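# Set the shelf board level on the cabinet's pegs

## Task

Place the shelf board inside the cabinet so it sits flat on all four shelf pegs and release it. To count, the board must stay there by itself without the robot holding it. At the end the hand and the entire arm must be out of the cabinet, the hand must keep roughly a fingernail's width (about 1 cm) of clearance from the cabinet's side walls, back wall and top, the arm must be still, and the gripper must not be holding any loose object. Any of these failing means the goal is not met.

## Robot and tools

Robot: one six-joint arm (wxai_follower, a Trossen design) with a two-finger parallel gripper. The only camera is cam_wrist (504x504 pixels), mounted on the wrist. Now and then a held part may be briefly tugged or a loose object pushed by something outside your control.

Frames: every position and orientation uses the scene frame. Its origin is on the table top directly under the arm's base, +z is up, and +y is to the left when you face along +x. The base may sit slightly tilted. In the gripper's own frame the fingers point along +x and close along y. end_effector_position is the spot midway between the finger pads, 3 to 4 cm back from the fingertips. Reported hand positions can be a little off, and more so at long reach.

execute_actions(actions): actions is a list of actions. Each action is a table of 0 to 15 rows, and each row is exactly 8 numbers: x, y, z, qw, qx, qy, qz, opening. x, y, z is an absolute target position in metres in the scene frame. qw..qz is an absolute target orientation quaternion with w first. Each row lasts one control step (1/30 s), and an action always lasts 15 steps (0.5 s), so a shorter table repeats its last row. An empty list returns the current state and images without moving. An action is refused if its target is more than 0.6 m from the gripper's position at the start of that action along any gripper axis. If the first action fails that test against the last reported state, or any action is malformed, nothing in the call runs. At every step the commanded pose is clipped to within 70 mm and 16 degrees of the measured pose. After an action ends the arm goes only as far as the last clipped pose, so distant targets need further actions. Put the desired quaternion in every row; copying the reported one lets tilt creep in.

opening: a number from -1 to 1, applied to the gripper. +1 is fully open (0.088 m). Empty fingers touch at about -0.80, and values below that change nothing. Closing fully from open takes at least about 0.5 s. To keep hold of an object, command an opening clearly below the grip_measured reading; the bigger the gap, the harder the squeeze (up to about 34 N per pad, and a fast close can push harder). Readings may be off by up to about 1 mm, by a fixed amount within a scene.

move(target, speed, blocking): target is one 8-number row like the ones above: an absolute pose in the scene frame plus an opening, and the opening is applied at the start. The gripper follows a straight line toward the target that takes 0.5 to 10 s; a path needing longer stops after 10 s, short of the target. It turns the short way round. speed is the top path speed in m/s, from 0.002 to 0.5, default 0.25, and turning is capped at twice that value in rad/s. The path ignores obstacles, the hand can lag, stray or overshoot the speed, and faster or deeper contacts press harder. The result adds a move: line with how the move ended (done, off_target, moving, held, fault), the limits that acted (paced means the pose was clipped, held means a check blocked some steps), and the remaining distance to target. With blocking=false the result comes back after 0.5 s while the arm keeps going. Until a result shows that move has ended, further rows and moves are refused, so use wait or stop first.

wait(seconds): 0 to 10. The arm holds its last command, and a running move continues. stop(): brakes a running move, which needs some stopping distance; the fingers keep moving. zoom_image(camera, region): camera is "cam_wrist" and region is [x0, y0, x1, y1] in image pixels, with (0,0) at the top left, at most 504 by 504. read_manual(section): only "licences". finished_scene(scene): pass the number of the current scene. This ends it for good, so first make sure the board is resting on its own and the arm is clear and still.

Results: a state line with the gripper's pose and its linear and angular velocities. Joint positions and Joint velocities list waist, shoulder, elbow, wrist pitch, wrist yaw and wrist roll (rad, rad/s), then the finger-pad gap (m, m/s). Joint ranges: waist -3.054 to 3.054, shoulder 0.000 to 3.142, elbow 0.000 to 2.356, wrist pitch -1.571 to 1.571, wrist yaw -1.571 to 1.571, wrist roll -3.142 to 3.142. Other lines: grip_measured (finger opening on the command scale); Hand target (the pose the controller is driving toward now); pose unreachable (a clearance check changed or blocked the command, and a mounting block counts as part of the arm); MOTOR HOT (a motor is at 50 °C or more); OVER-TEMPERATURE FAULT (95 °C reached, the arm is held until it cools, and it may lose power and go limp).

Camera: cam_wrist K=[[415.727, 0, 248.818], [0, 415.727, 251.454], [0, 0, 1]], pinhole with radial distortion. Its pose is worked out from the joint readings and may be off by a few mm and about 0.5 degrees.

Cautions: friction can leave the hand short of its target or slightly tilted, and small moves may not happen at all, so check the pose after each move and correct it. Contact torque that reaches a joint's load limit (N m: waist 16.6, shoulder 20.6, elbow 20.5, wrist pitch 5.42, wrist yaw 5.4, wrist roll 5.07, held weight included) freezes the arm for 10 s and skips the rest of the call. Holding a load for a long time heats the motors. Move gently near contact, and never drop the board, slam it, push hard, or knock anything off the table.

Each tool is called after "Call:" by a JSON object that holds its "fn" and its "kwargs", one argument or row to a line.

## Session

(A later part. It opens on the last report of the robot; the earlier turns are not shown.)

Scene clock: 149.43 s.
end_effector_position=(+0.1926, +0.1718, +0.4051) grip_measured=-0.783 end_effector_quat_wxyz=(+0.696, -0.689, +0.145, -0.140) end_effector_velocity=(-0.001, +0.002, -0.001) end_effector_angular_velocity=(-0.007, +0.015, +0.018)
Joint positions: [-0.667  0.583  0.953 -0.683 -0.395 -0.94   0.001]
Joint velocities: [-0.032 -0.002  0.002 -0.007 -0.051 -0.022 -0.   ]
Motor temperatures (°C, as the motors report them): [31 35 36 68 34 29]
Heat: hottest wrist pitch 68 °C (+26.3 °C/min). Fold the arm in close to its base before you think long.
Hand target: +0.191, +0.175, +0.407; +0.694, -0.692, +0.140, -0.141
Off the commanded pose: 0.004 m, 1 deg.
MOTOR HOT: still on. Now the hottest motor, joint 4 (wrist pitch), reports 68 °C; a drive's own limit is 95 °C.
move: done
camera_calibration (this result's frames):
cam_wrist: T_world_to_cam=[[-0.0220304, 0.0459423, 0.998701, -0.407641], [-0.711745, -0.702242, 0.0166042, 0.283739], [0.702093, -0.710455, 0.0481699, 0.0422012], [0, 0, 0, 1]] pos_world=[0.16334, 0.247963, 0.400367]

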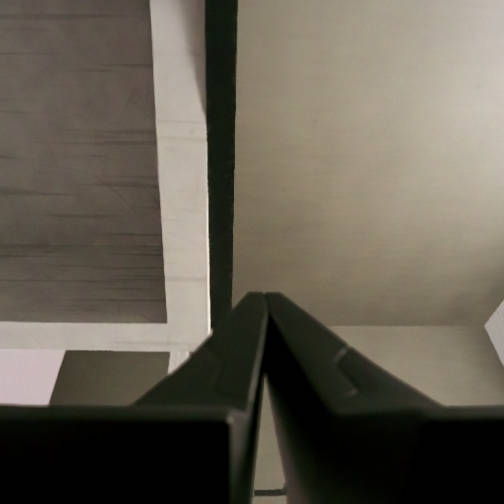

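Call:
{"fn": "move", "kwargs": {
  "target": [0.25,0.14,0.46,0.95,0,0.3,0,-0.9],
  "speed": 0.25
}}

Call:
{"fn": "move", "kwargs": {
  "target": [0.412,0.073,0.45,0.924,0,0.383,0,-0.9],
  "speed": 0.2
}}

Call:
{"fn": "move", "kwargs": {
  "target": [0.412,0.073,0.413,0.924,0,0.383,0,-0.9],
  "speed": 0.05
}}

Call:
{"fn": "move", "kwargs": {
  "target": [0.357,0.096,0.41,0.924,0,0.383,0,-0.9],
  "speed": 0.05
}}

Call:
{"fn": "move", "kwargs": {
  "target": [0.35,0.096,0.46,0.924,0,0.383,0,-0.9],
  "speed": 0.1
}}

Call:
{"fn": "move", "kwargs": {
  "target": [0.22,0.12,0.47,0.97,0,0.2,-0.15,-0.9],
  "speed": 0.2
}}

Scene clock: 162.97 s.
end_effector_position=(+0.2491, +0.1417, +0.4595) grip_measured=-0.783 end_effector_quat_wxyz=(+0.955, +0.000, +0.298, -0.001) end_effector_velocity=(-0.002, +0.008, +0.002) end_effector_angular_velocity=(+0.008, -0.005, +0.021)
Joint positions: [-0.992  1.495  1.693 -1.569 -1.148 -0.469  0.001]
Joint velocities: [-0.002 -0.002  0.017 -0.037 -0.022 -0.022 -0.   ]
Motor temperatures (°C, as the motors report them): [30 34 36 62 34 29]
Heat: hottest wrist pitch 62 °C (+19.0 °C/min). Fold the arm in close to its base before you think long.
Hand target: +0.249, +0.141, +0.461; +0.955, +0.002, +0.296, -0.000
Off the commanded pose: 0.002 m, 0 deg.
MOTOR HOT: still on. Now the hottest motor, joint 4 (wrist pitch), reports 62 °C; a drive's own limit is 95 °C.
joint sent to its limit — the command would take joint 4 (wrist pitch) past its lower limit, so that joint was sent only as far as its limit.
move: done
camera_calibration (this result's frames):
cam_wrist: T_world_to_cam=[[-0.0155159, -0.998033, 0.0607475, 0.117993], [-0.836786, -0.0202947, -0.547154, 0.495458], [0.54731, -0.0593222, -0.834825, 0.330559], [0, 0, 0, 1]] pos_world=[0.235505, 0.147426, 0.539882]

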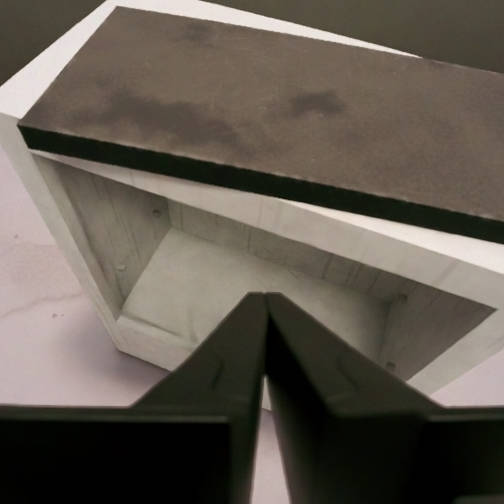

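Scene clock: 164.50 s.
end_effector_position=(+0.4099, +0.0737, +0.4493) grip_measured=-0.783 end_effector_quat_wxyz=(+0.924, +0.000, +0.382, -0.002) end_effector_velocity=(+0.001, -0.003, -0.005) end_effector_angular_velocity=(+0.027, +0.023, -0.010)
Joint positions: [-0.678  2.039  2.166 -1.3   -0.996 -0.151  0.001]
Joint velocities: [ 0.002  0.027  0.022 -0.037 -0.007 -0.007 -0.   ]
Motor temperatures (°C, as the motors report them): [30 34 36 62 34 29]
Heat: hottest wrist pitch 62 °C (+19.1 °C/min). Fold the arm in close to its base before you think long.
Hand target: +0.412, +0.073, +0.448; +0.923, -0.001, +0.385, -0.002
Off the commanded pose: 0.002 m, 0 deg.
MOTOR HOT: still on. Now the hottest motor, joint 4 (wrist pitch), reports 62 °C; a drive's own limit is 95 °C.
move: done
camera_calibration (this result's frames):
cam_wrist: T_world_to_cam=[[-0.00692783, -0.99795, 0.0636177, 0.0484398], [-0.920985, -0.018415, -0.389163, 0.586457], [0.389537, -0.061287, -0.918969, 0.3326], [0, 0, 0, 1]] pos_world=[0.410893, 0.0795242, 0.530795]

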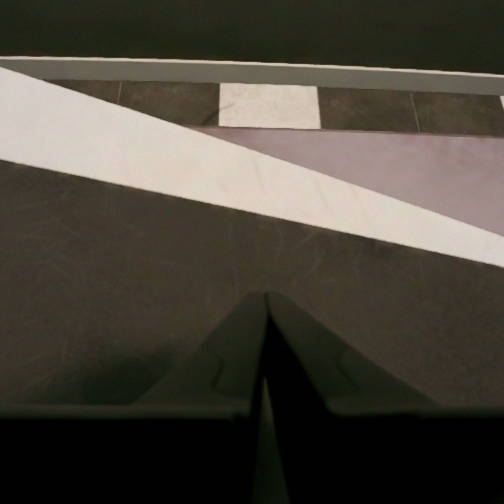

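Scene clock: 165.53 s.
end_effector_position=(+0.4104, +0.0713, +0.4256) grip_measured=-0.783 end_effector_quat_wxyz=(+0.929, -0.010, +0.369, -0.002) end_effector_velocity=(-0.001, +0.002, +0.001) end_effector_angular_velocity=(-0.013, -0.022, +0.019)
Joint positions: [-0.647  1.916  1.896 -1.059 -0.979 -0.077  0.001]
Joint velocities: [-0.002 -0.027 -0.042  0.051 -0.007  0.007 -0.   ]
Motor temperatures (°C, as the motors report them): [30 34 36 61 34 29]
Heat: hottest wrist pitch 61 °C (+18.1 °C/min). Fold the arm in close to its base before you think long.
Hand target: +0.411, +0.073, +0.413; +0.924, -0.000, +0.383, -0.000
Off the commanded pose: 0.013 m, 2 deg.
MOTOR HOT: still on. Now the hottest motor, joint 4 (wrist pitch), reports 61 °C; a drive's own limit is 95 °C.
move: off_target
camera_calibration (this result's frames):
cam_wrist: T_world_to_cam=[[-0.000647886, -0.996593, 0.0824751, 0.0368063], [-0.909589, -0.0336819, -0.414142, 0.584679], [0.415509, -0.0752867, -0.906468, 0.295528], [0, 0, 0, 1]] pos_world=[0.409047, 0.0786233, 0.506992]

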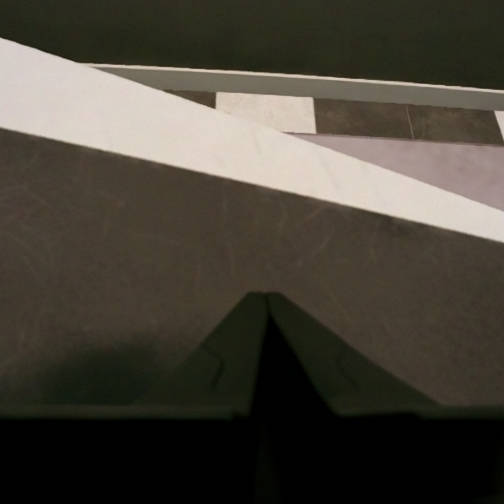

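Scene clock: 167.10 s.
end_effector_position=(+0.3575, +0.0946, +0.4246) grip_measured=-0.783 end_effector_quat_wxyz=(+0.931, -0.014, +0.365, -0.004) end_effector_velocity=(-0.003, +0.003, -0.000) end_effector_angular_velocity=(+0.001, -0.001, +0.007)
Joint positions: [-0.706  1.728  1.73  -1.143 -0.999 -0.163  0.001]
Joint velocities: [-0.002 -0.012 -0.007 -0.007 -0.007 -0.007 -0.   ]
Motor temperatures (°C, as the motors report them): [31 34 35 61 34 29]
Heat: hottest wrist pitch 61 °C (+18.3 °C/min). Fold the arm in close to its base before you think long.
Hand target: +0.357, +0.096, +0.411; +0.924, +0.000, +0.383, +0.000
Off the commanded pose: 0.015 m, 3 deg.
MOTOR HOT: still on. Now the hottest motor, joint 4 (wrist pitch), reports 61 °C; a drive's own limit is 95 °C.
move: off_target
camera_calibration (this result's frames):
cam_wrist: T_world_to_cam=[[-0.00222587, -0.995766, 0.0918929, 0.0565307], [-0.905868, -0.036914, -0.421948, 0.539242], [0.423554, -0.084182, -0.901951, 0.314429], [0, 0, 0, 1]] pos_world=[0.35543, 0.102666, 0.505937]

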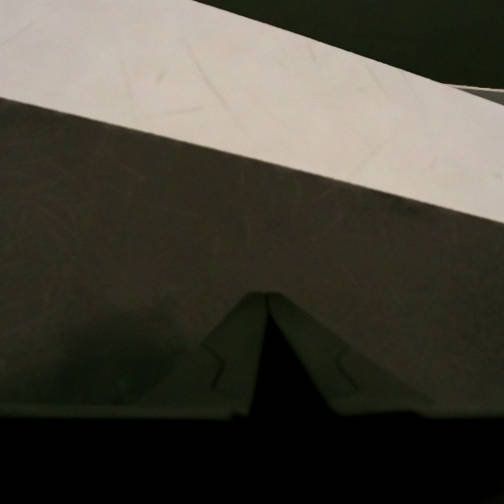

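Scene clock: 168.00 s.
end_effector_position=(+0.3504, +0.0964, +0.4587) grip_measured=-0.783 end_effector_quat_wxyz=(+0.924, +0.001, +0.383, -0.001) end_effector_velocity=(-0.002, +0.005, +0.000) end_effector_angular_velocity=(+0.029, +0.019, +0.011)
Joint positions: [-0.769  1.892  2.065 -1.489 -1.027 -0.318  0.001]
Joint velocities: [-0.002  0.027  0.051 -0.081 -0.022 -0.037 -0.   ]
Motor temperatures (°C, as the motors report them): [31 34 35 60 34 29]
Heat: hottest wrist pitch 60 °C (+17.3 °C/min). Fold the arm in close to its base before you think long.
Hand target: +0.350, +0.096, +0.461; +0.924, +0.000, +0.382, -0.000
Off the commanded pose: 0.001 m, 0 deg.
MOTOR HOT: still on. Now the hottest motor, joint 4 (wrist pitch), reports 60 °C; a drive's own limit is 95 °C.
move: done
camera_calibration (this result's frames):
cam_wrist: T_world_to_cam=[[-0.00515038, -0.998038, 0.0624018, 0.0700142], [-0.92161, -0.0194803, -0.387628, 0.535371], [0.388083, -0.0595066, -0.919701, 0.366513], [0, 0, 0, 1]] pos_world=[0.351527, 0.102116, 0.540238]

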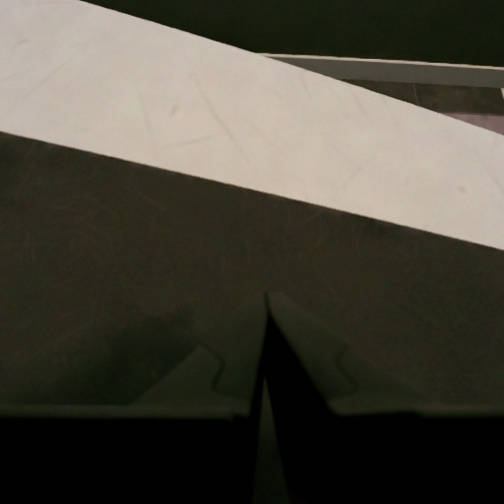

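Scene clock: 169.73 s.
end_effector_position=(+0.2218, +0.1193, +0.4717) grip_measured=-0.783 end_effector_quat_wxyz=(+0.969, -0.001, +0.200, -0.145) end_effector_velocity=(-0.003, +0.001, +0.000) end_effector_angular_velocity=(-0.002, -0.007, +0.000)
Joint positions: [-1.08   1.259  1.479 -1.196 -0.965 -0.076  0.001]
Joint velocities: [-0.012 -0.007 -0.002 -0.007 -0.007 -0.007 -0.   ]
Motor temperatures (°C, as the motors report them): [31 34 35 60 34 29]
Heat: hottest wrist pitch 60 °C (+17.1 °C/min). Fold the arm in close to its base before you think long.
Hand target: +0.220, +0.120, +0.471; +0.969, +0.001, +0.198, -0.147
Off the commanded pose: 0.003 m, 1 deg.
MOTOR HOT: still on. Now the hottest motor, joint 4 (wrist pitch), reports 60 °C; a drive's own limit is 95 °C.
move: done
camera_calibration (this result's frames):
cam_wrist: T_world_to_cam=[[-0.304686, -0.945378, 0.115878, 0.126305], [-0.695831, 0.137864, -0.704849, 0.503074], [0.650373, -0.295389, -0.699828, 0.29601], [0, 0, 0, 1]] pos_world=[0.196021, 0.137488, 0.547112]

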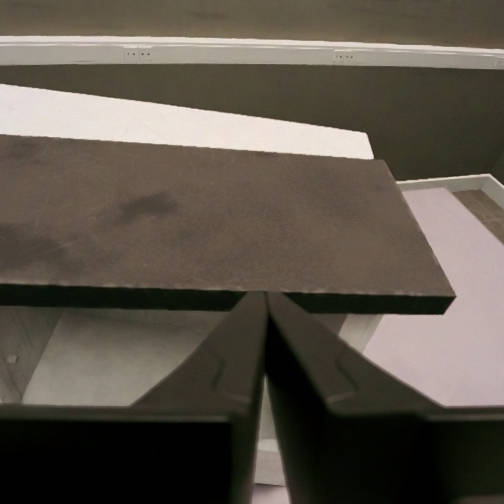

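Call:
{"fn": "move", "kwargs": {
  "target": [0.21,0.165,0.392,0.693,-0.693,0.141,-0.141,0.3],
  "speed": 0.25
}}

Call:
{"fn": "move", "kwargs": {
  "target": [0.295,0.13,0.394,0.693,-0.693,0.141,-0.141,0.3],
  "speed": 0.05
}}

Scene clock: 179.43 s.
end_effector_position=(+0.2110, +0.1648, +0.3923) grip_measured=+0.300 end_effector_quat_wxyz=(+0.691, -0.694, +0.145, -0.140) end_effector_velocity=(+0.000, +0.001, -0.005) end_effector_angular_velocity=(-0.005, +0.019, +0.005)
Joint positions: [-0.483  0.591  0.88  -0.582 -0.218 -0.896  0.054]
Joint velocities: [ 0.022 -0.007 -0.007 -0.007  0.007 -0.007 -0.   ]
Motor temperatures (°C, as the motors report them): [30 33 35 57 34 28]
Heat: hottest wrist pitch 57 °C (+14.1 °C/min). Fold the arm in close to its base before you think long.
Hand target: +0.211, +0.164, +0.391; +0.689, -0.696, +0.145, -0.140
Off the commanded pose: 0.001 m, 1 deg.
MOTOR HOT: still on. Now the hottest motor, joint 4 (wrist pitch), reports 57 °C; a drive's own limit is 95 °C.
move: done
camera_calibration (this result's frames):
cam_wrist: T_world_to_cam=[[-0.0185354, 0.0594415, 0.99806, -0.396825], [-0.711769, -0.701832, 0.0285804, 0.287405], [0.702169, -0.709858, 0.0553173, 0.0220068], [0, 0, 0, 1]] pos_world=[0.181758, 0.24092, 0.386623]

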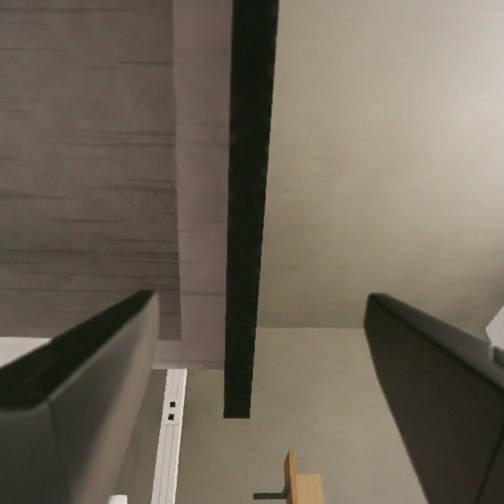

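Scene clock: 181.63 s.
end_effector_position=(+0.2933, +0.1323, +0.3957) grip_measured=+0.300 end_effector_quat_wxyz=(+0.691, -0.695, +0.138, -0.142) end_effector_velocity=(+0.001, -0.003, -0.003) end_effector_angular_velocity=(+0.015, +0.011, -0.007)
Joint positions: [-0.371  0.893  0.831 -0.211 -0.109 -0.86   0.054]
Joint velocities: [-0.002  0.007 -0.002 -0.007 -0.007  0.007 -0.   ]
Motor temperatures (°C, as the motors report them): [30 33 35 57 34 28]
Heat: hottest wrist pitch 57 °C (+14.1 °C/min). Fold the arm in close to its base before you think long.
Hand target: +0.294, +0.130, +0.393; +0.692, -0.693, +0.141, -0.141
Off the commanded pose: 0.003 m, 1 deg.
MOTOR HOT: still on. Now the hottest motor, joint 4 (wrist pitch), reports 57 °C; a drive's own limit is 95 °C.
move: done
camera_calibration (this result's frames):
cam_wrist: T_world_to_cam=[[-0.0310113, 0.0631407, 0.997523, -0.393407], [-0.705984, -0.707858, 0.0228578, 0.324406], [0.707548, -0.703527, 0.066528, -0.0659246], [0, 0, 0, 1]] pos_world=[0.26347, 0.208094, 0.389403]

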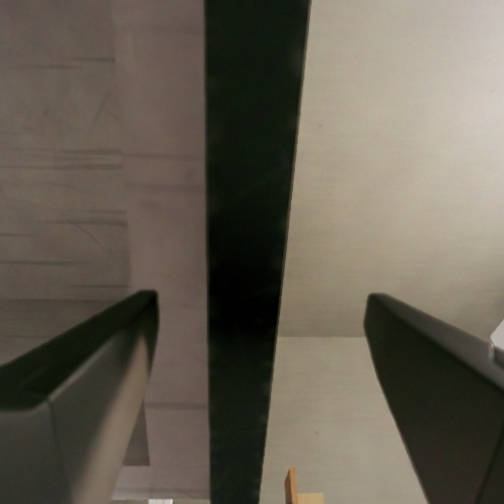

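Call:
{"fn": "move", "kwargs": {
  "target": [0.318,0.119,0.387,0.693,-0.693,0.141,-0.141,0.1],
  "speed": 0.03
}}

Call:
{"fn": "move", "kwargs": {
  "target": [0.318,0.119,0.387,0.693,-0.693,0.141,-0.141,-1]
}}

Scene clock: 188.30 s.
end_effector_position=(+0.3168, +0.1217, +0.3904) grip_measured=+0.100 end_effector_quat_wxyz=(+0.692, -0.695, +0.136, -0.142) end_effector_velocity=(-0.001, -0.004, -0.001) end_effector_angular_velocity=(-0.004, +0.005, -0.015)
Joint positions: [-0.34   0.986  0.819 -0.104 -0.08  -0.851  0.044]
Joint velocities: [-0.002  0.002 -0.002 -0.007  0.007 -0.007 -0.   ]
Motor temperatures (°C, as the motors report them): [30 32 35 56 34 28]
Heat: hottest wrist pitch 56 °C (+12.1 °C/min). Fold the arm in close to its base before you think long.
Hand target: +0.318, +0.119, +0.387; +0.693, -0.693, +0.141, -0.141
Off the commanded pose: 0.005 m, 1 deg.
MOTOR HOT: still on. Now the hottest motor, joint 4 (wrist pitch), reports 56 °C; a drive's own limit is 95 °C.
move: done
camera_calibration (this result's frames):
cam_wrist: T_world_to_cam=[[-0.0326006, 0.0625123, 0.997512, -0.386096], [-0.704916, -0.708968, 0.0213918, 0.333987], [0.708541, -0.702465, 0.0671787, -0.0902684], [0, 0, 0, 1]] pos_world=[0.286805, 0.197511, 0.384055]

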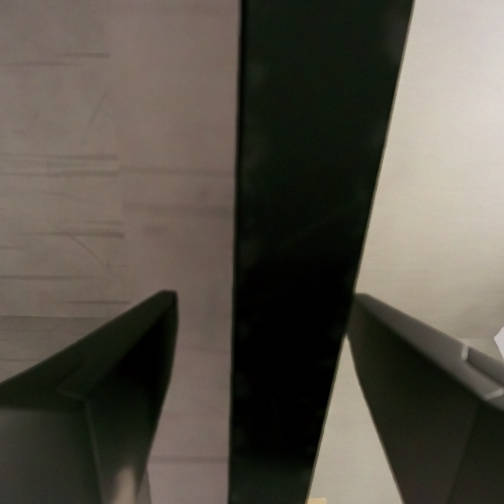

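Scene clock: 189.00 s.
end_effector_position=(+0.3169, +0.1216, +0.3904) grip_measured=-0.461 end_effector_quat_wxyz=(+0.693, -0.694, +0.136, -0.142) end_effector_velocity=(-0.002, -0.004, -0.003) end_effector_angular_velocity=(+0.003, +0.017, -0.014)
Joint positions: [-0.34   0.986  0.819 -0.104 -0.079 -0.848  0.016]
Joint velocities: [-0.007 -0.002 -0.002 -0.022 -0.007 -0.007 -0.   ]
Motor temperatures (°C, as the motors report them): [30 32 35 55 34 28]
Heat: hottest wrist pitch 55 °C (+11.0 °C/min). Fold the arm in close to its base before you think long.
Hand target: +0.318, +0.119, +0.387; +0.693, -0.693, +0.141, -0.141
Off the commanded pose: 0.004 m, 1 deg.
MOTOR HOT: still on. Now the hottest motor, joint 4 (wrist pitch), reports 55 °C; a drive's own limit is 95 °C.
move: done
camera_calibration (this result's frames):
cam_wrist: T_world_to_cam=[[-0.0338736, 0.0593251, 0.997664, -0.385314], [-0.705304, -0.708672, 0.0181933, 0.335278], [0.708096, -0.70304, 0.0658475, -0.0897655], [0, 0, 0, 1]] pos_world=[0.286983, 0.197352, 0.384225]

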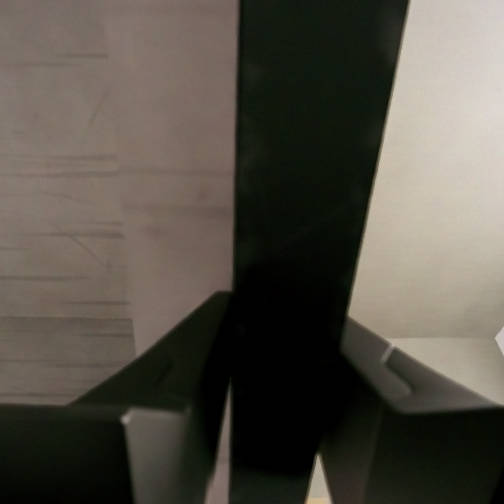

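Call:
{"fn": "move", "kwargs": {
  "target": [0.30,0.127,0.402,0.693,-0.693,0.141,-0.141,-1],
  "speed": 0.04
}}

Call:
{"fn": "move", "kwargs": {
  "target": [0.19,0.20,0.40,0.693,-0.693,0.141,-0.141,-1],
  "speed": 0.07
}}

Call:
{"fn": "move", "kwargs": {
  "target": [0.19,0.21,0.382,0.693,-0.693,0.141,-0.141,-1],
  "speed": 0.05
}}

Call:
{"fn": "move", "kwargs": {
  "target": [0.27,0.177,0.382,0.693,-0.693,0.141,-0.141,-0.9],
  "speed": 0.03
}}

Scene clock: 199.07 s.
end_effector_position=(+0.3022, +0.1229, +0.3934) grip_measured=-0.464 end_effector_quat_wxyz=(+0.695, -0.690, +0.152, -0.134) end_effector_velocity=(-0.003, +0.002, +0.003) end_effector_angular_velocity=(-0.004, -0.001, +0.010)
Joint positions: [-0.389  0.944  0.842 -0.202 -0.14  -0.864  0.016]
Joint velocities: [-0.017 -0.012  0.002 -0.007 -0.022 -0.007 -0.   ]
Motor temperatures (°C, as the motors report them): [30 32 35 54 34 28]
Heat: hottest wrist pitch 54 °C (+1.0 °C/min). Fold the arm in close to its base before you think long.
Hand target: +0.300, +0.127, +0.402; +0.693, -0.693, +0.141, -0.141
Off the commanded pose: 0.010 m, 2 deg.
MOTOR HOT: still on. Now the hottest motor, joint 4 (wrist pitch), reports 54 °C; a drive's own limit is 95 °C.
move: off_target
camera_calibration (this result's frames):
cam_wrist: T_world_to_cam=[[-0.00274761, 0.0455602, 0.998958, -0.397163], [-0.711888, -0.70165, 0.0300427, 0.322246], [0.702287, -0.711064, 0.0343617, -0.0635047], [0, 0, 0, 1]] pos_world=[0.27291, 0.199043, 0.38925]

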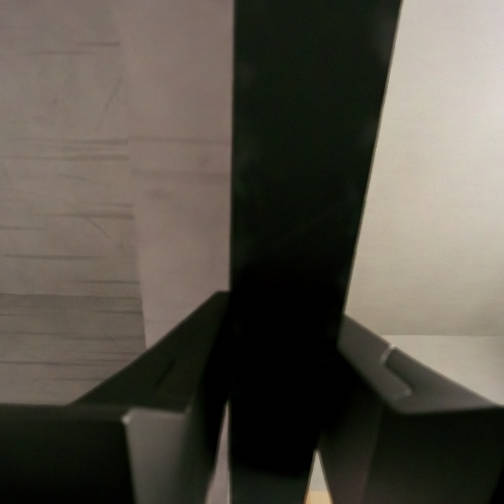

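Scene clock: 201.40 s.
end_effector_position=(+0.1949, +0.1946, +0.3925) grip_measured=-0.464 end_effector_quat_wxyz=(+0.694, -0.690, +0.157, -0.129) end_effector_velocity=(-0.002, -0.007, -0.006) end_effector_angular_velocity=(+0.007, +0.024, -0.034)
Joint positions: [-0.368  0.579  1.007 -0.744 -0.13  -0.863  0.016]
Joint velocities: [-0.002  0.002 -0.002 -0.037  0.007 -0.007 -0.   ]
Motor temperatures (°C, as the motors report them): [30 32 35 54 34 28]
Heat: hottest wrist pitch 54 °C (-6.1 °C/min). Fold the arm in close to its base before you think long.
Hand target: +0.191, +0.200, +0.401; +0.693, -0.693, +0.141, -0.141
Off the commanded pose: 0.010 m, 2 deg.
MOTOR HOT: still on. Now the hottest motor, joint 4 (wrist pitch), reports 54 °C; a drive's own limit is 95 °C.
move: off_target
camera_calibration (this result's frames):
cam_wrist: T_world_to_cam=[[0.0123377, 0.0433338, 0.998984, -0.402381], [-0.711503, -0.701588, 0.0392207, 0.292507], [0.702575, -0.711264, 0.0221761, 0.0676828], [0, 0, 0, 1]] pos_world=[0.165531, 0.270796, 0.388999]

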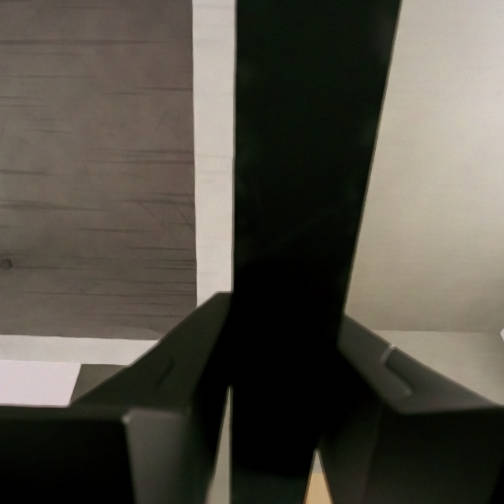

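Scene clock: 202.27 s.
end_effector_position=(+0.1927, +0.2093, +0.3755) grip_measured=-0.464 end_effector_quat_wxyz=(+0.690, -0.696, +0.153, -0.127) end_effector_velocity=(-0.002, -0.001, -0.004) end_effector_angular_velocity=(-0.017, -0.002, -0.027)
Joint positions: [ 0.005  0.546  0.994 -0.757  0.225 -0.764  0.016]
Joint velocities: [ 0.105 -0.002 -0.002 -0.022  0.125  0.022 -0.   ]
Motor temperatures (°C, as the motors report them): [30 32 35 54 34 28]
Heat: hottest wrist pitch 54 °C (-9.1 °C/min). Fold the arm in close to its base before you think long.
Hand target: +0.190, +0.211, +0.381; +0.691, -0.695, +0.141, -0.141
Off the commanded pose: 0.007 m, 2 deg.
MOTOR HOT: still on. Now the hottest motor, joint 4 (wrist pitch), reports 54 °C; a drive's own limit is 95 °C.
move: done
camera_calibration (this result's frames):
cam_wrist: T_world_to_cam=[[0.0104423, 0.0591832, 0.998193, -0.388607], [-0.705514, -0.70698, 0.0492976, 0.298119], [0.708619, -0.704753, 0.0343721, 0.0729759], [0, 0, 0, 1]] pos_world=[0.162673, 0.285193, 0.3707]

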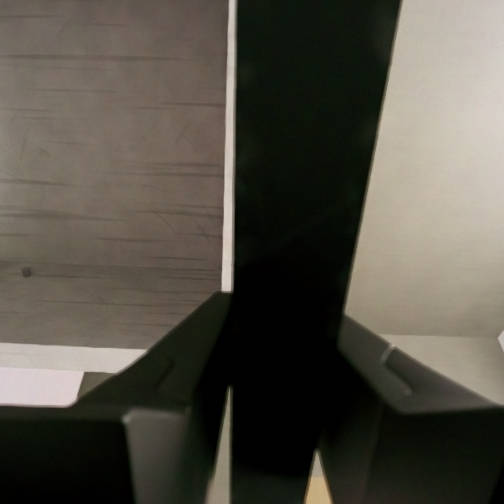

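Scene clock: 205.37 s.
end_effector_position=(+0.2591, +0.1835, +0.3767) grip_measured=-0.464 end_effector_quat_wxyz=(+0.694, -0.694, +0.141, -0.127) end_effector_velocity=(-0.001, -0.002, -0.001) end_effector_angular_velocity=(-0.004, +0.007, -0.005)
Joint positions: [-0.14   0.732  0.892 -0.441  0.084 -0.798  0.016]
Joint velocities: [-0.007 -0.002 -0.002 -0.007 -0.007 -0.007 -0.   ]
Motor temperatures (°C, as the motors report them): [30 32 35 55 34 28]
Heat: hottest wrist pitch 55 °C (-15.2 °C/min). Fold the arm in close to its base before you think long.
Hand target: +0.269, +0.176, +0.381; +0.694, -0.692, +0.141, -0.141
Off the commanded pose: 0.014 m, 2 deg.
MOTOR HOT: still on. Now the hottest motor, joint 4 (wrist pitch), reports 55 °C; a drive's own limit is 95 °C.
move: off_target
camera_calibration (this result's frames):
cam_wrist: T_world_to_cam=[[-0.00766264, 0.0527299, 0.998579, -0.383274], [-0.693743, -0.719481, 0.0326687, 0.332191], [0.720182, -0.692507, 0.0420941, -0.000506859], [0, 0, 0, 1]] pos_world=[0.227883, 0.258864, 0.371899]

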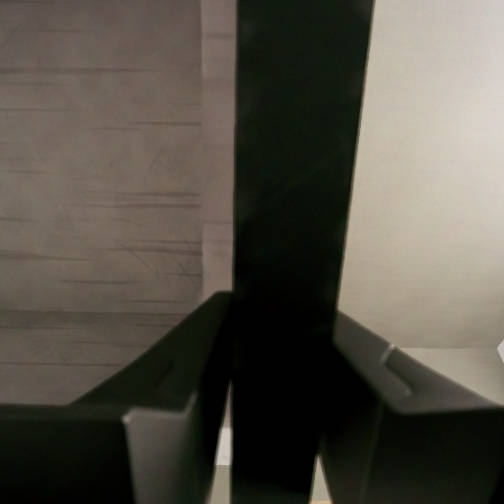

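Call:
{"fn": "move", "kwargs": {
  "target": [0.28,0.172,0.38,0.693,-0.693,0.141,-0.141,-0.8],
  "speed": 0.02
}}

Call:
{"fn": "move", "kwargs": {
  "target": [0.22,0.20,0.37,0.62,-0.76,0.15,-0.135,-1],
  "speed": 0.06
}}

Call:
{"fn": "move", "kwargs": {
  "target": [0.225,0.198,0.285,0.527,-0.826,0.16,-0.125,-1],
  "speed": 0.07
}}

Call:
{"fn": "move", "kwargs": {
  "target": [0.28,0.175,0.288,0.527,-0.826,0.16,-0.125,-1],
  "speed": 0.04
}}

Scene clock: 216.97 s.
end_effector_position=(+0.2625, +0.1850, +0.3793) grip_measured=-0.457 end_effector_quat_wxyz=(+0.695, -0.696, +0.130, -0.127) end_effector_velocity=(+0.002, -0.002, +0.001) end_effector_angular_velocity=(-0.022, +0.003, -0.009)
Joint positions: [-0.141  0.738  0.885 -0.406  0.082 -0.799  0.017]
Joint velocities: [-0.002  0.007 -0.002  0.007  0.007 -0.022  0.   ]
Motor temperatures (°C, as the motors report them): [30 33 35 66 34 28]
Heat: hottest wrist pitch 66 °C (+2.0 °C/min). Fold the arm in close to its base before you think long.
Hand target: +0.278, +0.172, +0.379; +0.693, -0.693, +0.141, -0.141
Off the commanded pose: 0.022 m, 2 deg.
MOTOR HOT: still on. Now the hottest motor, joint 4 (wrist pitch), reports 66 °C; a drive's own limit is 95 °C.
move: off_target
camera_calibration (this result's frames):
cam_wrist: T_world_to_cam=[[-0.0241093, 0.0571349, 0.998075, -0.382242], [-0.682616, -0.730339, 0.0253192, 0.337427], [0.73038, -0.680691, 0.0566091, -0.0123993], [0, 0, 0, 1]] pos_world=[0.230173, 0.259835, 0.373664]

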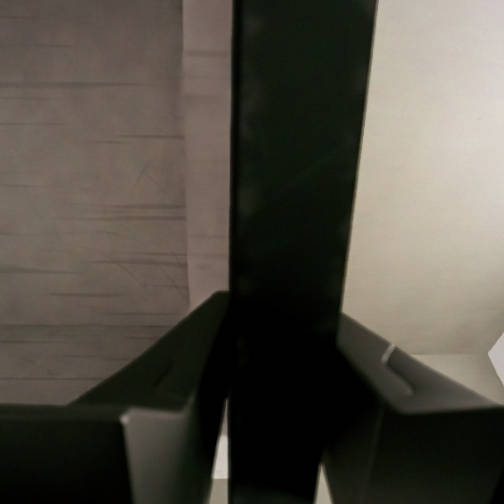

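Scene clock: 218.97 s.
end_effector_position=(+0.2239, +0.1949, +0.3589) grip_measured=-0.464 end_effector_quat_wxyz=(-0.617, +0.760, -0.167, +0.121) end_effector_velocity=(-0.003, +0.000, +0.001) end_effector_angular_velocity=(-0.005, -0.014, -0.007)
Joint positions: [ 0.065  0.606  0.888 -0.601  0.301 -0.938  0.016]
Joint velocities: [ 0.022 -0.012 -0.002 -0.007  0.037  0.007 -0.   ]
Motor temperatures (°C, as the motors report them): [30 32 35 65 35 28]
Heat: hottest wrist pitch 65 °C (+1.0 °C/min). Fold the arm in close to its base before you think long.
Hand target: +0.220, +0.200, +0.370; -0.618, +0.760, -0.150, +0.135
Off the commanded pose: 0.013 m, 3 deg.
MOTOR HOT: still on. Now the hottest motor, joint 4 (wrist pitch), reports 65 °C; a drive's own limit is 95 °C.
move: off_target
camera_calibration (this result's frames):
cam_wrist: T_world_to_cam=[[0.078036, 0.239832, 0.967673, -0.41092], [-0.70328, -0.67472, 0.22394, 0.241342], [0.706617, -0.698021, 0.116017, 0.0110373], [0, 0, 0, 1]] pos_world=[0.193999, 0.269095, 0.34231]

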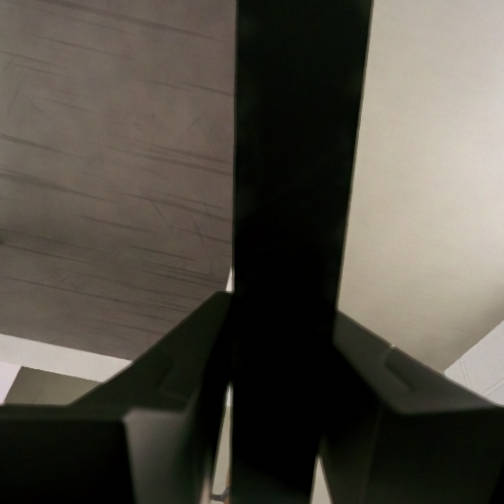

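Scene clock: 220.90 s.
end_effector_position=(+0.2242, +0.1993, +0.2797) grip_measured=-0.464 end_effector_quat_wxyz=(-0.521, +0.831, -0.163, +0.111) end_effector_velocity=(-0.001, +0.000, -0.003) end_effector_angular_velocity=(-0.030, +0.021, +0.001)
Joint positions: [ 0.678  0.611  0.667 -0.489  0.894 -0.93   0.016]
Joint velocities: [ 0.017  0.002 -0.002 -0.007  0.007 -0.022 -0.   ]
Motor temperatures (°C, as the motors report them): [30 32 35 65 35 28]
Heat: hottest wrist pitch 65 °C (+2.0 °C/min). Fold the arm in close to its base before you think long.
Hand target: +0.224, +0.199, +0.285; -0.523, +0.828, -0.159, +0.126
Off the commanded pose: 0.005 m, 2 deg.
MOTOR HOT: still on. Now the hottest motor, joint 4 (wrist pitch), reports 65 °C; a drive's own limit is 95 °C.
move: done
camera_calibration (this result's frames):
cam_wrist: T_world_to_cam=[[0.1276, 0.457129, 0.880199, -0.365334], [-0.67204, -0.61283, 0.415696, 0.189246], [0.729439, -0.644572, 0.229012, -0.0243099], [0, 0, 0, 1]] pos_world=[0.19153, 0.267311, 0.248465]

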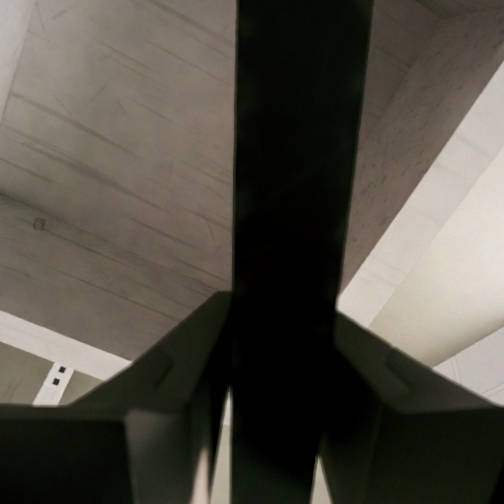

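Scene clock: 222.77 s.
end_effector_position=(+0.2786, +0.1774, +0.2796) grip_measured=-0.464 end_effector_quat_wxyz=(-0.526, +0.828, -0.164, +0.104) end_effector_velocity=(+0.003, -0.003, -0.002) end_effector_angular_velocity=(-0.016, +0.017, -0.004)
Joint positions: [ 0.357  0.774  0.61  -0.164  0.58  -1.078  0.016]
Joint velocities: [-0.017  0.012 -0.002  0.007 -0.022 -0.022 -0.   ]
Motor temperatures (°C, as the motors report them): [30 32 36 64 35 28]
Heat: hottest wrist pitch 64 °C (+2.0 °C/min). Fold the arm in close to its base before you think long.
Hand target: +0.280, +0.174, +0.288; -0.528, +0.824, -0.161, +0.124
Off the commanded pose: 0.009 m, 2 deg.
MOTOR HOT: still on. Now the hottest motor, joint 4 (wrist pitch), reports 64 °C; a drive's own limit is 95 °C.
move: off_target
camera_calibration (this result's frames):
cam_wrist: T_world_to_cam=[[0.133277, 0.444796, 0.88566, -0.363039], [-0.664549, -0.622862, 0.412817, 0.212959], [0.735263, -0.643584, 0.212576, -0.0751872], [0, 0, 0, 1]] pos_world=[0.245189, 0.245733, 0.249599]

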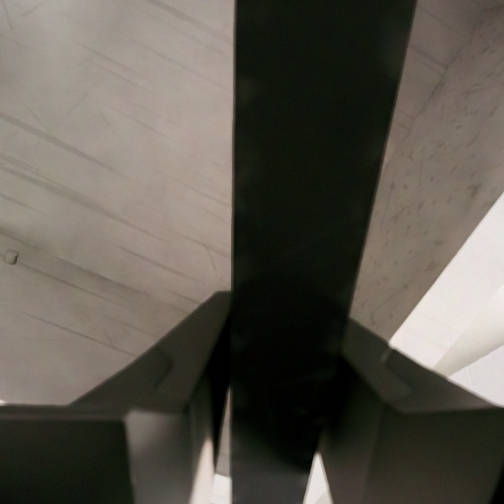

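Call:
{"fn": "move", "kwargs": {
  "target": [0.245,0.17,0.288,0.527,-0.826,0.16,-0.125,-1],
  "speed": 0.04
}}

Call:
{"fn": "move", "kwargs": {
  "target": [0.29,0.148,0.29,0.527,-0.826,0.15,-0.135,-1],
  "speed": 0.03
}}

Scene clock: 228.93 s.
end_effector_position=(+0.2475, +0.1697, +0.2806) grip_measured=-0.464 end_effector_quat_wxyz=(-0.521, +0.829, -0.168, +0.110) end_effector_velocity=(-0.002, -0.001, -0.003) end_effector_angular_velocity=(-0.004, +0.026, +0.003)
Joint positions: [ 0.405  0.622  0.569 -0.295  0.639 -1.063  0.016]
Joint velocities: [-0.002 -0.012 -0.002 -0.022 -0.022 -0.007 -0.   ]
Motor temperatures (°C, as the motors report them): [30 32 36 63 35 28]
Heat: hottest wrist pitch 63 °C (+3.0 °C/min). Fold the arm in close to its base before you think long.
Hand target: +0.245, +0.170, +0.288; -0.527, +0.826, -0.160, +0.125
Off the commanded pose: 0.008 m, 2 deg.
MOTOR HOT: still on. Now the hottest motor, joint 4 (wrist pitch), reports 63 °C; a drive's own limit is 95 °C.
move: done
camera_calibration (this result's frames):
cam_wrist: T_world_to_cam=[[0.136936, 0.452464, 0.881206, -0.357319], [-0.67375, -0.609583, 0.417695, 0.185739], [0.726161, -0.65091, 0.221374, -0.0564996], [0, 0, 0, 1]] pos_world=[0.215099, 0.238121, 0.249797]

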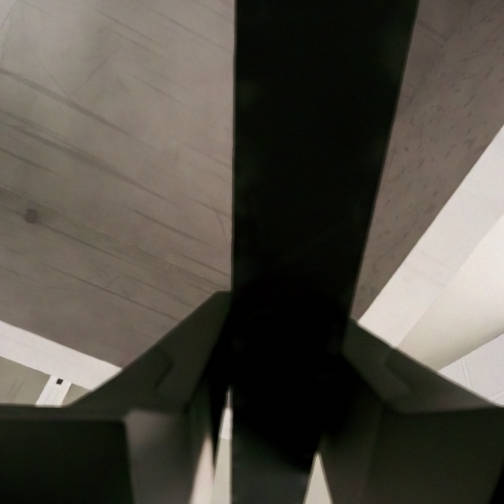

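Scene clock: 230.83 s.
end_effector_position=(+0.2896, +0.1511, +0.2812) grip_measured=-0.464 end_effector_quat_wxyz=(-0.520, +0.832, -0.155, +0.114) end_effector_velocity=(+0.003, -0.001, -0.002) end_effector_angular_velocity=(-0.006, +0.011, -0.002)
Joint positions: [ 0.228  0.798  0.521 -0.003  0.476 -1.146  0.016]
Joint velocities: [-0.002  0.017  0.002  0.007 -0.007 -0.007 -0.   ]
Motor temperatures (°C, as the motors report them): [30 32 36 63 36 28]
Heat: hottest wrist pitch 63 °C (+4.0 °C/min). Fold the arm in close to its base before you think long.
Hand target: +0.290, +0.148, +0.290; -0.528, +0.825, -0.150, +0.135
Off the commanded pose: 0.009 m, 3 deg.
MOTOR HOT: still on. Now the hottest motor, joint 4 (wrist pitch), reports 63 °C; a drive's own limit is 95 °C.
move: off_target
camera_calibration (this result's frames):
cam_wrist: T_world_to_cam=[[0.111303, 0.463596, 0.879028, -0.348837], [-0.670759, -0.617611, 0.410658, 0.204859], [0.733277, -0.635323, 0.242219, -0.109562], [0, 0, 0, 1]] pos_world=[0.256576, 0.218635, 0.249048]

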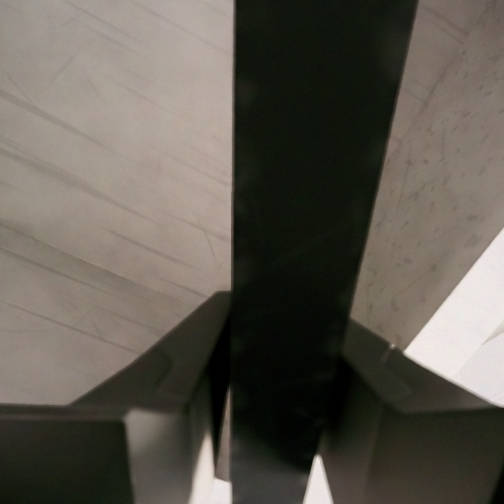

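Call:
{"fn": "move", "kwargs": {
  "target": [0.315,0.138,0.292,0.52,-0.815,0.20,-0.15,-1],
  "speed": 0.03
}}

Call:
{"fn": "move", "kwargs": {
  "target": [0.35,0.123,0.294,0.52,-0.815,0.20,-0.15,-1],
  "speed": 0.03
}}

Scene clock: 237.73 s.
end_effector_position=(+0.3155, +0.1479, +0.2802) grip_measured=-0.464 end_effector_quat_wxyz=(-0.521, +0.823, -0.194, +0.118) end_effector_velocity=(+0.002, -0.000, +0.001) end_effector_angular_velocity=(+0.008, +0.002, -0.006)
Joint positions: [ 0.203  0.96   0.628 -0.034  0.469 -1.108  0.016]
Joint velocities: [-0.007  0.012  0.012 -0.007 -0.007  0.007 -0.   ]
Motor temperatures (°C, as the motors report them): [31 32 36 62 36 29]
Heat: hottest wrist pitch 62 °C (+4.0 °C/min). Fold the arm in close to its base before you think long.
Hand target: +0.314, +0.138, +0.292; -0.521, +0.816, -0.200, +0.150
Off the commanded pose: 0.015 m, 4 deg.
MOTOR HOT: still on. Now the hottest motor, joint 4 (wrist pitch), reports 62 °C; a drive's own limit is 95 °C.
move: off_target
camera_calibration (this result's frames):
cam_wrist: T_world_to_cam=[[0.171784, 0.434897, 0.883943, -0.365558], [-0.700375, -0.577098, 0.42004, 0.221377], [0.692795, -0.691247, 0.205455, -0.0990603], [0, 0, 0, 1]] pos_world=[0.286472, 0.218261, 0.250497]

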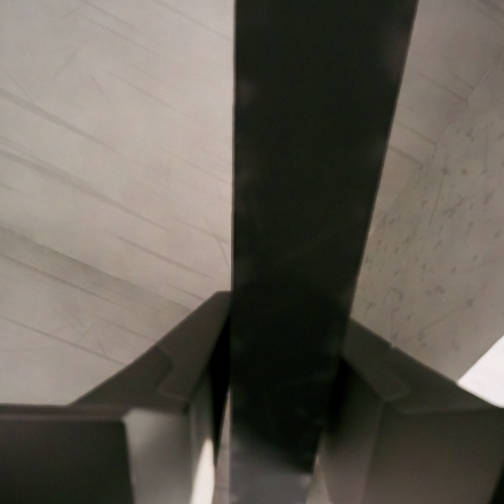

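Scene clock: 239.53 s.
end_effector_position=(+0.3506, +0.1377, +0.2821) grip_measured=-0.464 end_effector_quat_wxyz=(-0.522, +0.823, -0.190, +0.117) end_effector_velocity=(+0.002, -0.001, +0.001) end_effector_angular_velocity=(-0.004, +0.001, +0.001)
Joint positions: [ 0.135  1.123  0.672  0.105  0.402 -1.137  0.016]
Joint velocities: [-0.007  0.007  0.002  0.007 -0.007 -0.007 -0.   ]
Motor temperatures (°C, as the motors report them): [31 32 36 61 36 29]
Heat: hottest wrist pitch 61 °C (+4.0 °C/min). Fold the arm in close to its base before you think long.
Hand target: +0.349, +0.123, +0.294; -0.521, +0.816, -0.200, +0.150
Off the commanded pose: 0.019 m, 4 deg.
MOTOR HOT: still on. Now the hottest motor, joint 4 (wrist pitch), reports 61 °C; a drive's own limit is 95 °C.
move: off_target
camera_calibration (this result's frames):
cam_wrist: T_world_to_cam=[[0.16616, 0.436492, 0.884232, -0.367244], [-0.696853, -0.58247, 0.418479, 0.239225], [0.697701, -0.685714, 0.207387, -0.133839], [0, 0, 0, 1]] pos_world=[0.321106, 0.207865, 0.252374]

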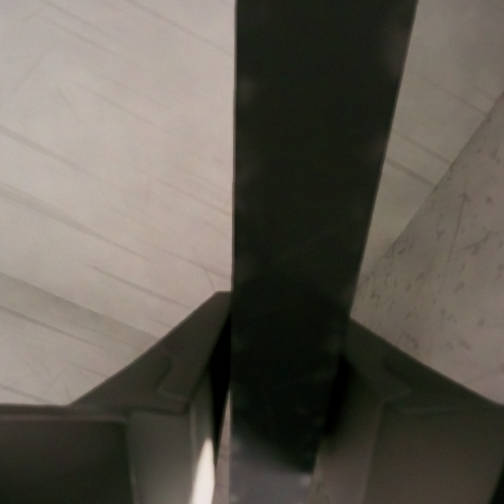

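Call:
{"fn": "move", "kwargs": {
  "target": [0.385,0.122,0.294,0.52,-0.815,0.19,-0.14,-1],
  "speed": 0.03
}}

Call:
{"fn": "move", "kwargs": {
  "target": [0.385,0.124,0.265,0.60,-0.77,0.18,-0.14,-1],
  "speed": 0.03
}}

Call:
{"fn": "move", "kwargs": {
  "target": [0.385,0.124,0.225,0.67,-0.71,0.17,-0.145,-1],
  "speed": 0.03
}}

Scene clock: 246.53 s.
end_effector_position=(+0.3806, +0.1195, +0.2785) grip_measured=-0.464 end_effector_quat_wxyz=(-0.519, +0.821, -0.205, +0.122) end_effector_velocity=(-0.001, -0.004, -0.001) end_effector_angular_velocity=(-0.005, +0.012, -0.009)
Joint positions: [ 0.091  1.281  0.726  0.185  0.376 -1.147  0.016]
Joint velocities: [-0.007  0.002 -0.002 -0.007 -0.007 -0.007 -0.   ]
Motor temperatures (°C, as the motors report them): [32 32 36 59 37 29]
Heat: hottest wrist pitch 59 °C (+3.0 °C/min). Fold the arm in close to its base before you think long.
Hand target: +0.384, +0.122, +0.294; -0.523, +0.819, -0.191, +0.140
Off the commanded pose: 0.016 m, 3 deg.
MOTOR HOT: still on. Now the hottest motor, joint 4 (wrist pitch), reports 59 °C; a drive's own limit is 95 °C.
move: off_target
camera_calibration (this result's frames):
cam_wrist: T_world_to_cam=[[0.18629, 0.432163, 0.882344, -0.367617], [-0.712133, -0.559318, 0.424301, 0.252442], [0.676878, -0.707389, 0.203562, -0.154938], [0, 0, 0, 1]] pos_world=[0.353129, 0.190464, 0.248793]

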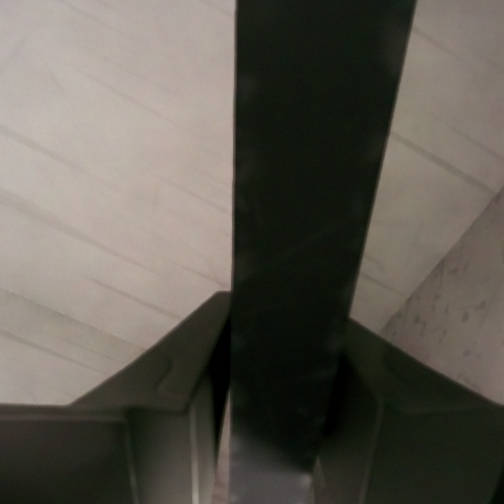

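Scene clock: 250.10 s.
end_effector_position=(+0.3830, +0.1236, +0.2620) grip_measured=-0.464 end_effector_quat_wxyz=(-0.588, +0.775, -0.187, +0.133) end_effector_velocity=(-0.002, -0.001, -0.004) end_effector_angular_velocity=(-0.005, +0.019, -0.002)
Joint positions: [ 0.141  1.306  0.698  0.247  0.411 -0.963  0.016]
Joint velocities: [ 0.002 -0.002 -0.007 -0.007 -0.007 -0.007 -0.   ]
Motor temperatures (°C, as the motors report them): [33 32 36 59 37 29]
Heat: hottest wrist pitch 59 °C (+4.0 °C/min). Fold the arm in close to its base before you think long.
Hand target: +0.385, +0.124, +0.265; -0.598, +0.768, -0.180, +0.140
Off the commanded pose: 0.004 m, 2 deg.
MOTOR HOT: still on. Now the hottest motor, joint 4 (wrist pitch), reports 59 °C; a drive's own limit is 95 °C.
move: done
camera_calibration (this result's frames):
cam_wrist: T_world_to_cam=[[0.109218, 0.294683, 0.949333, -0.326411], [-0.729305, -0.625179, 0.277967, 0.316494], [0.675415, -0.722712, 0.146633, -0.132951], [0, 0, 0, 1]] pos_world=[0.356268, 0.197968, 0.241393]

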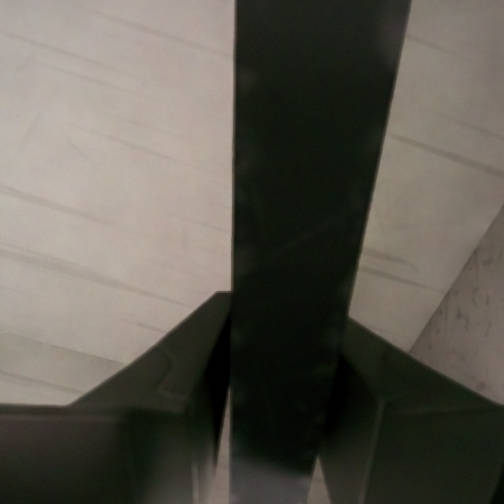

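Scene clock: 253.87 s.
end_effector_position=(+0.3839, +0.1226, +0.2418) grip_measured=-0.387 end_effector_quat_wxyz=(-0.655, +0.719, -0.162, +0.165) end_effector_velocity=(-0.001, -0.000, -0.005) end_effector_angular_velocity=(+0.012, +0.022, +0.007)
Joint positions: [ 0.211  1.359  0.651  0.36   0.509 -0.758  0.02 ]
Joint velocities: [ 0.002 -0.002 -0.007 -0.007 -0.022  0.007 -0.   ]
Motor temperatures (°C, as the motors report them): [32 32 36 58 36 29]
Heat: hottest wrist pitch 58 °C (+3.0 °C/min). Fold the arm in close to its base before you think long.
Hand target: +0.384, +0.124, +0.225; -0.668, +0.710, -0.170, +0.145
Off the commanded pose: 0.017 m, 3 deg.
MOTOR HOT: still on. Now the hottest motor, joint 4 (wrist pitch), reports 58 °C; a drive's own limit is 95 °C.
move: off_target
camera_calibration (this result's frames):
cam_wrist: T_world_to_cam=[[-0.00663933, 0.14814, 0.988944, -0.254171], [-0.752622, -0.651908, 0.0926009, 0.379198], [0.658419, -0.743687, 0.115822, -0.114743], [0, 0, 0, 1]] pos_world=[0.359254, 0.199523, 0.229537]

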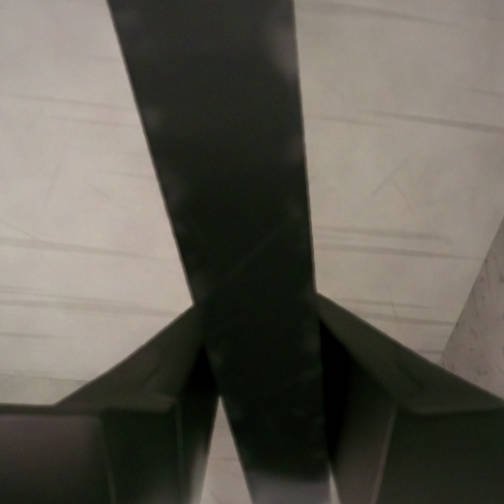

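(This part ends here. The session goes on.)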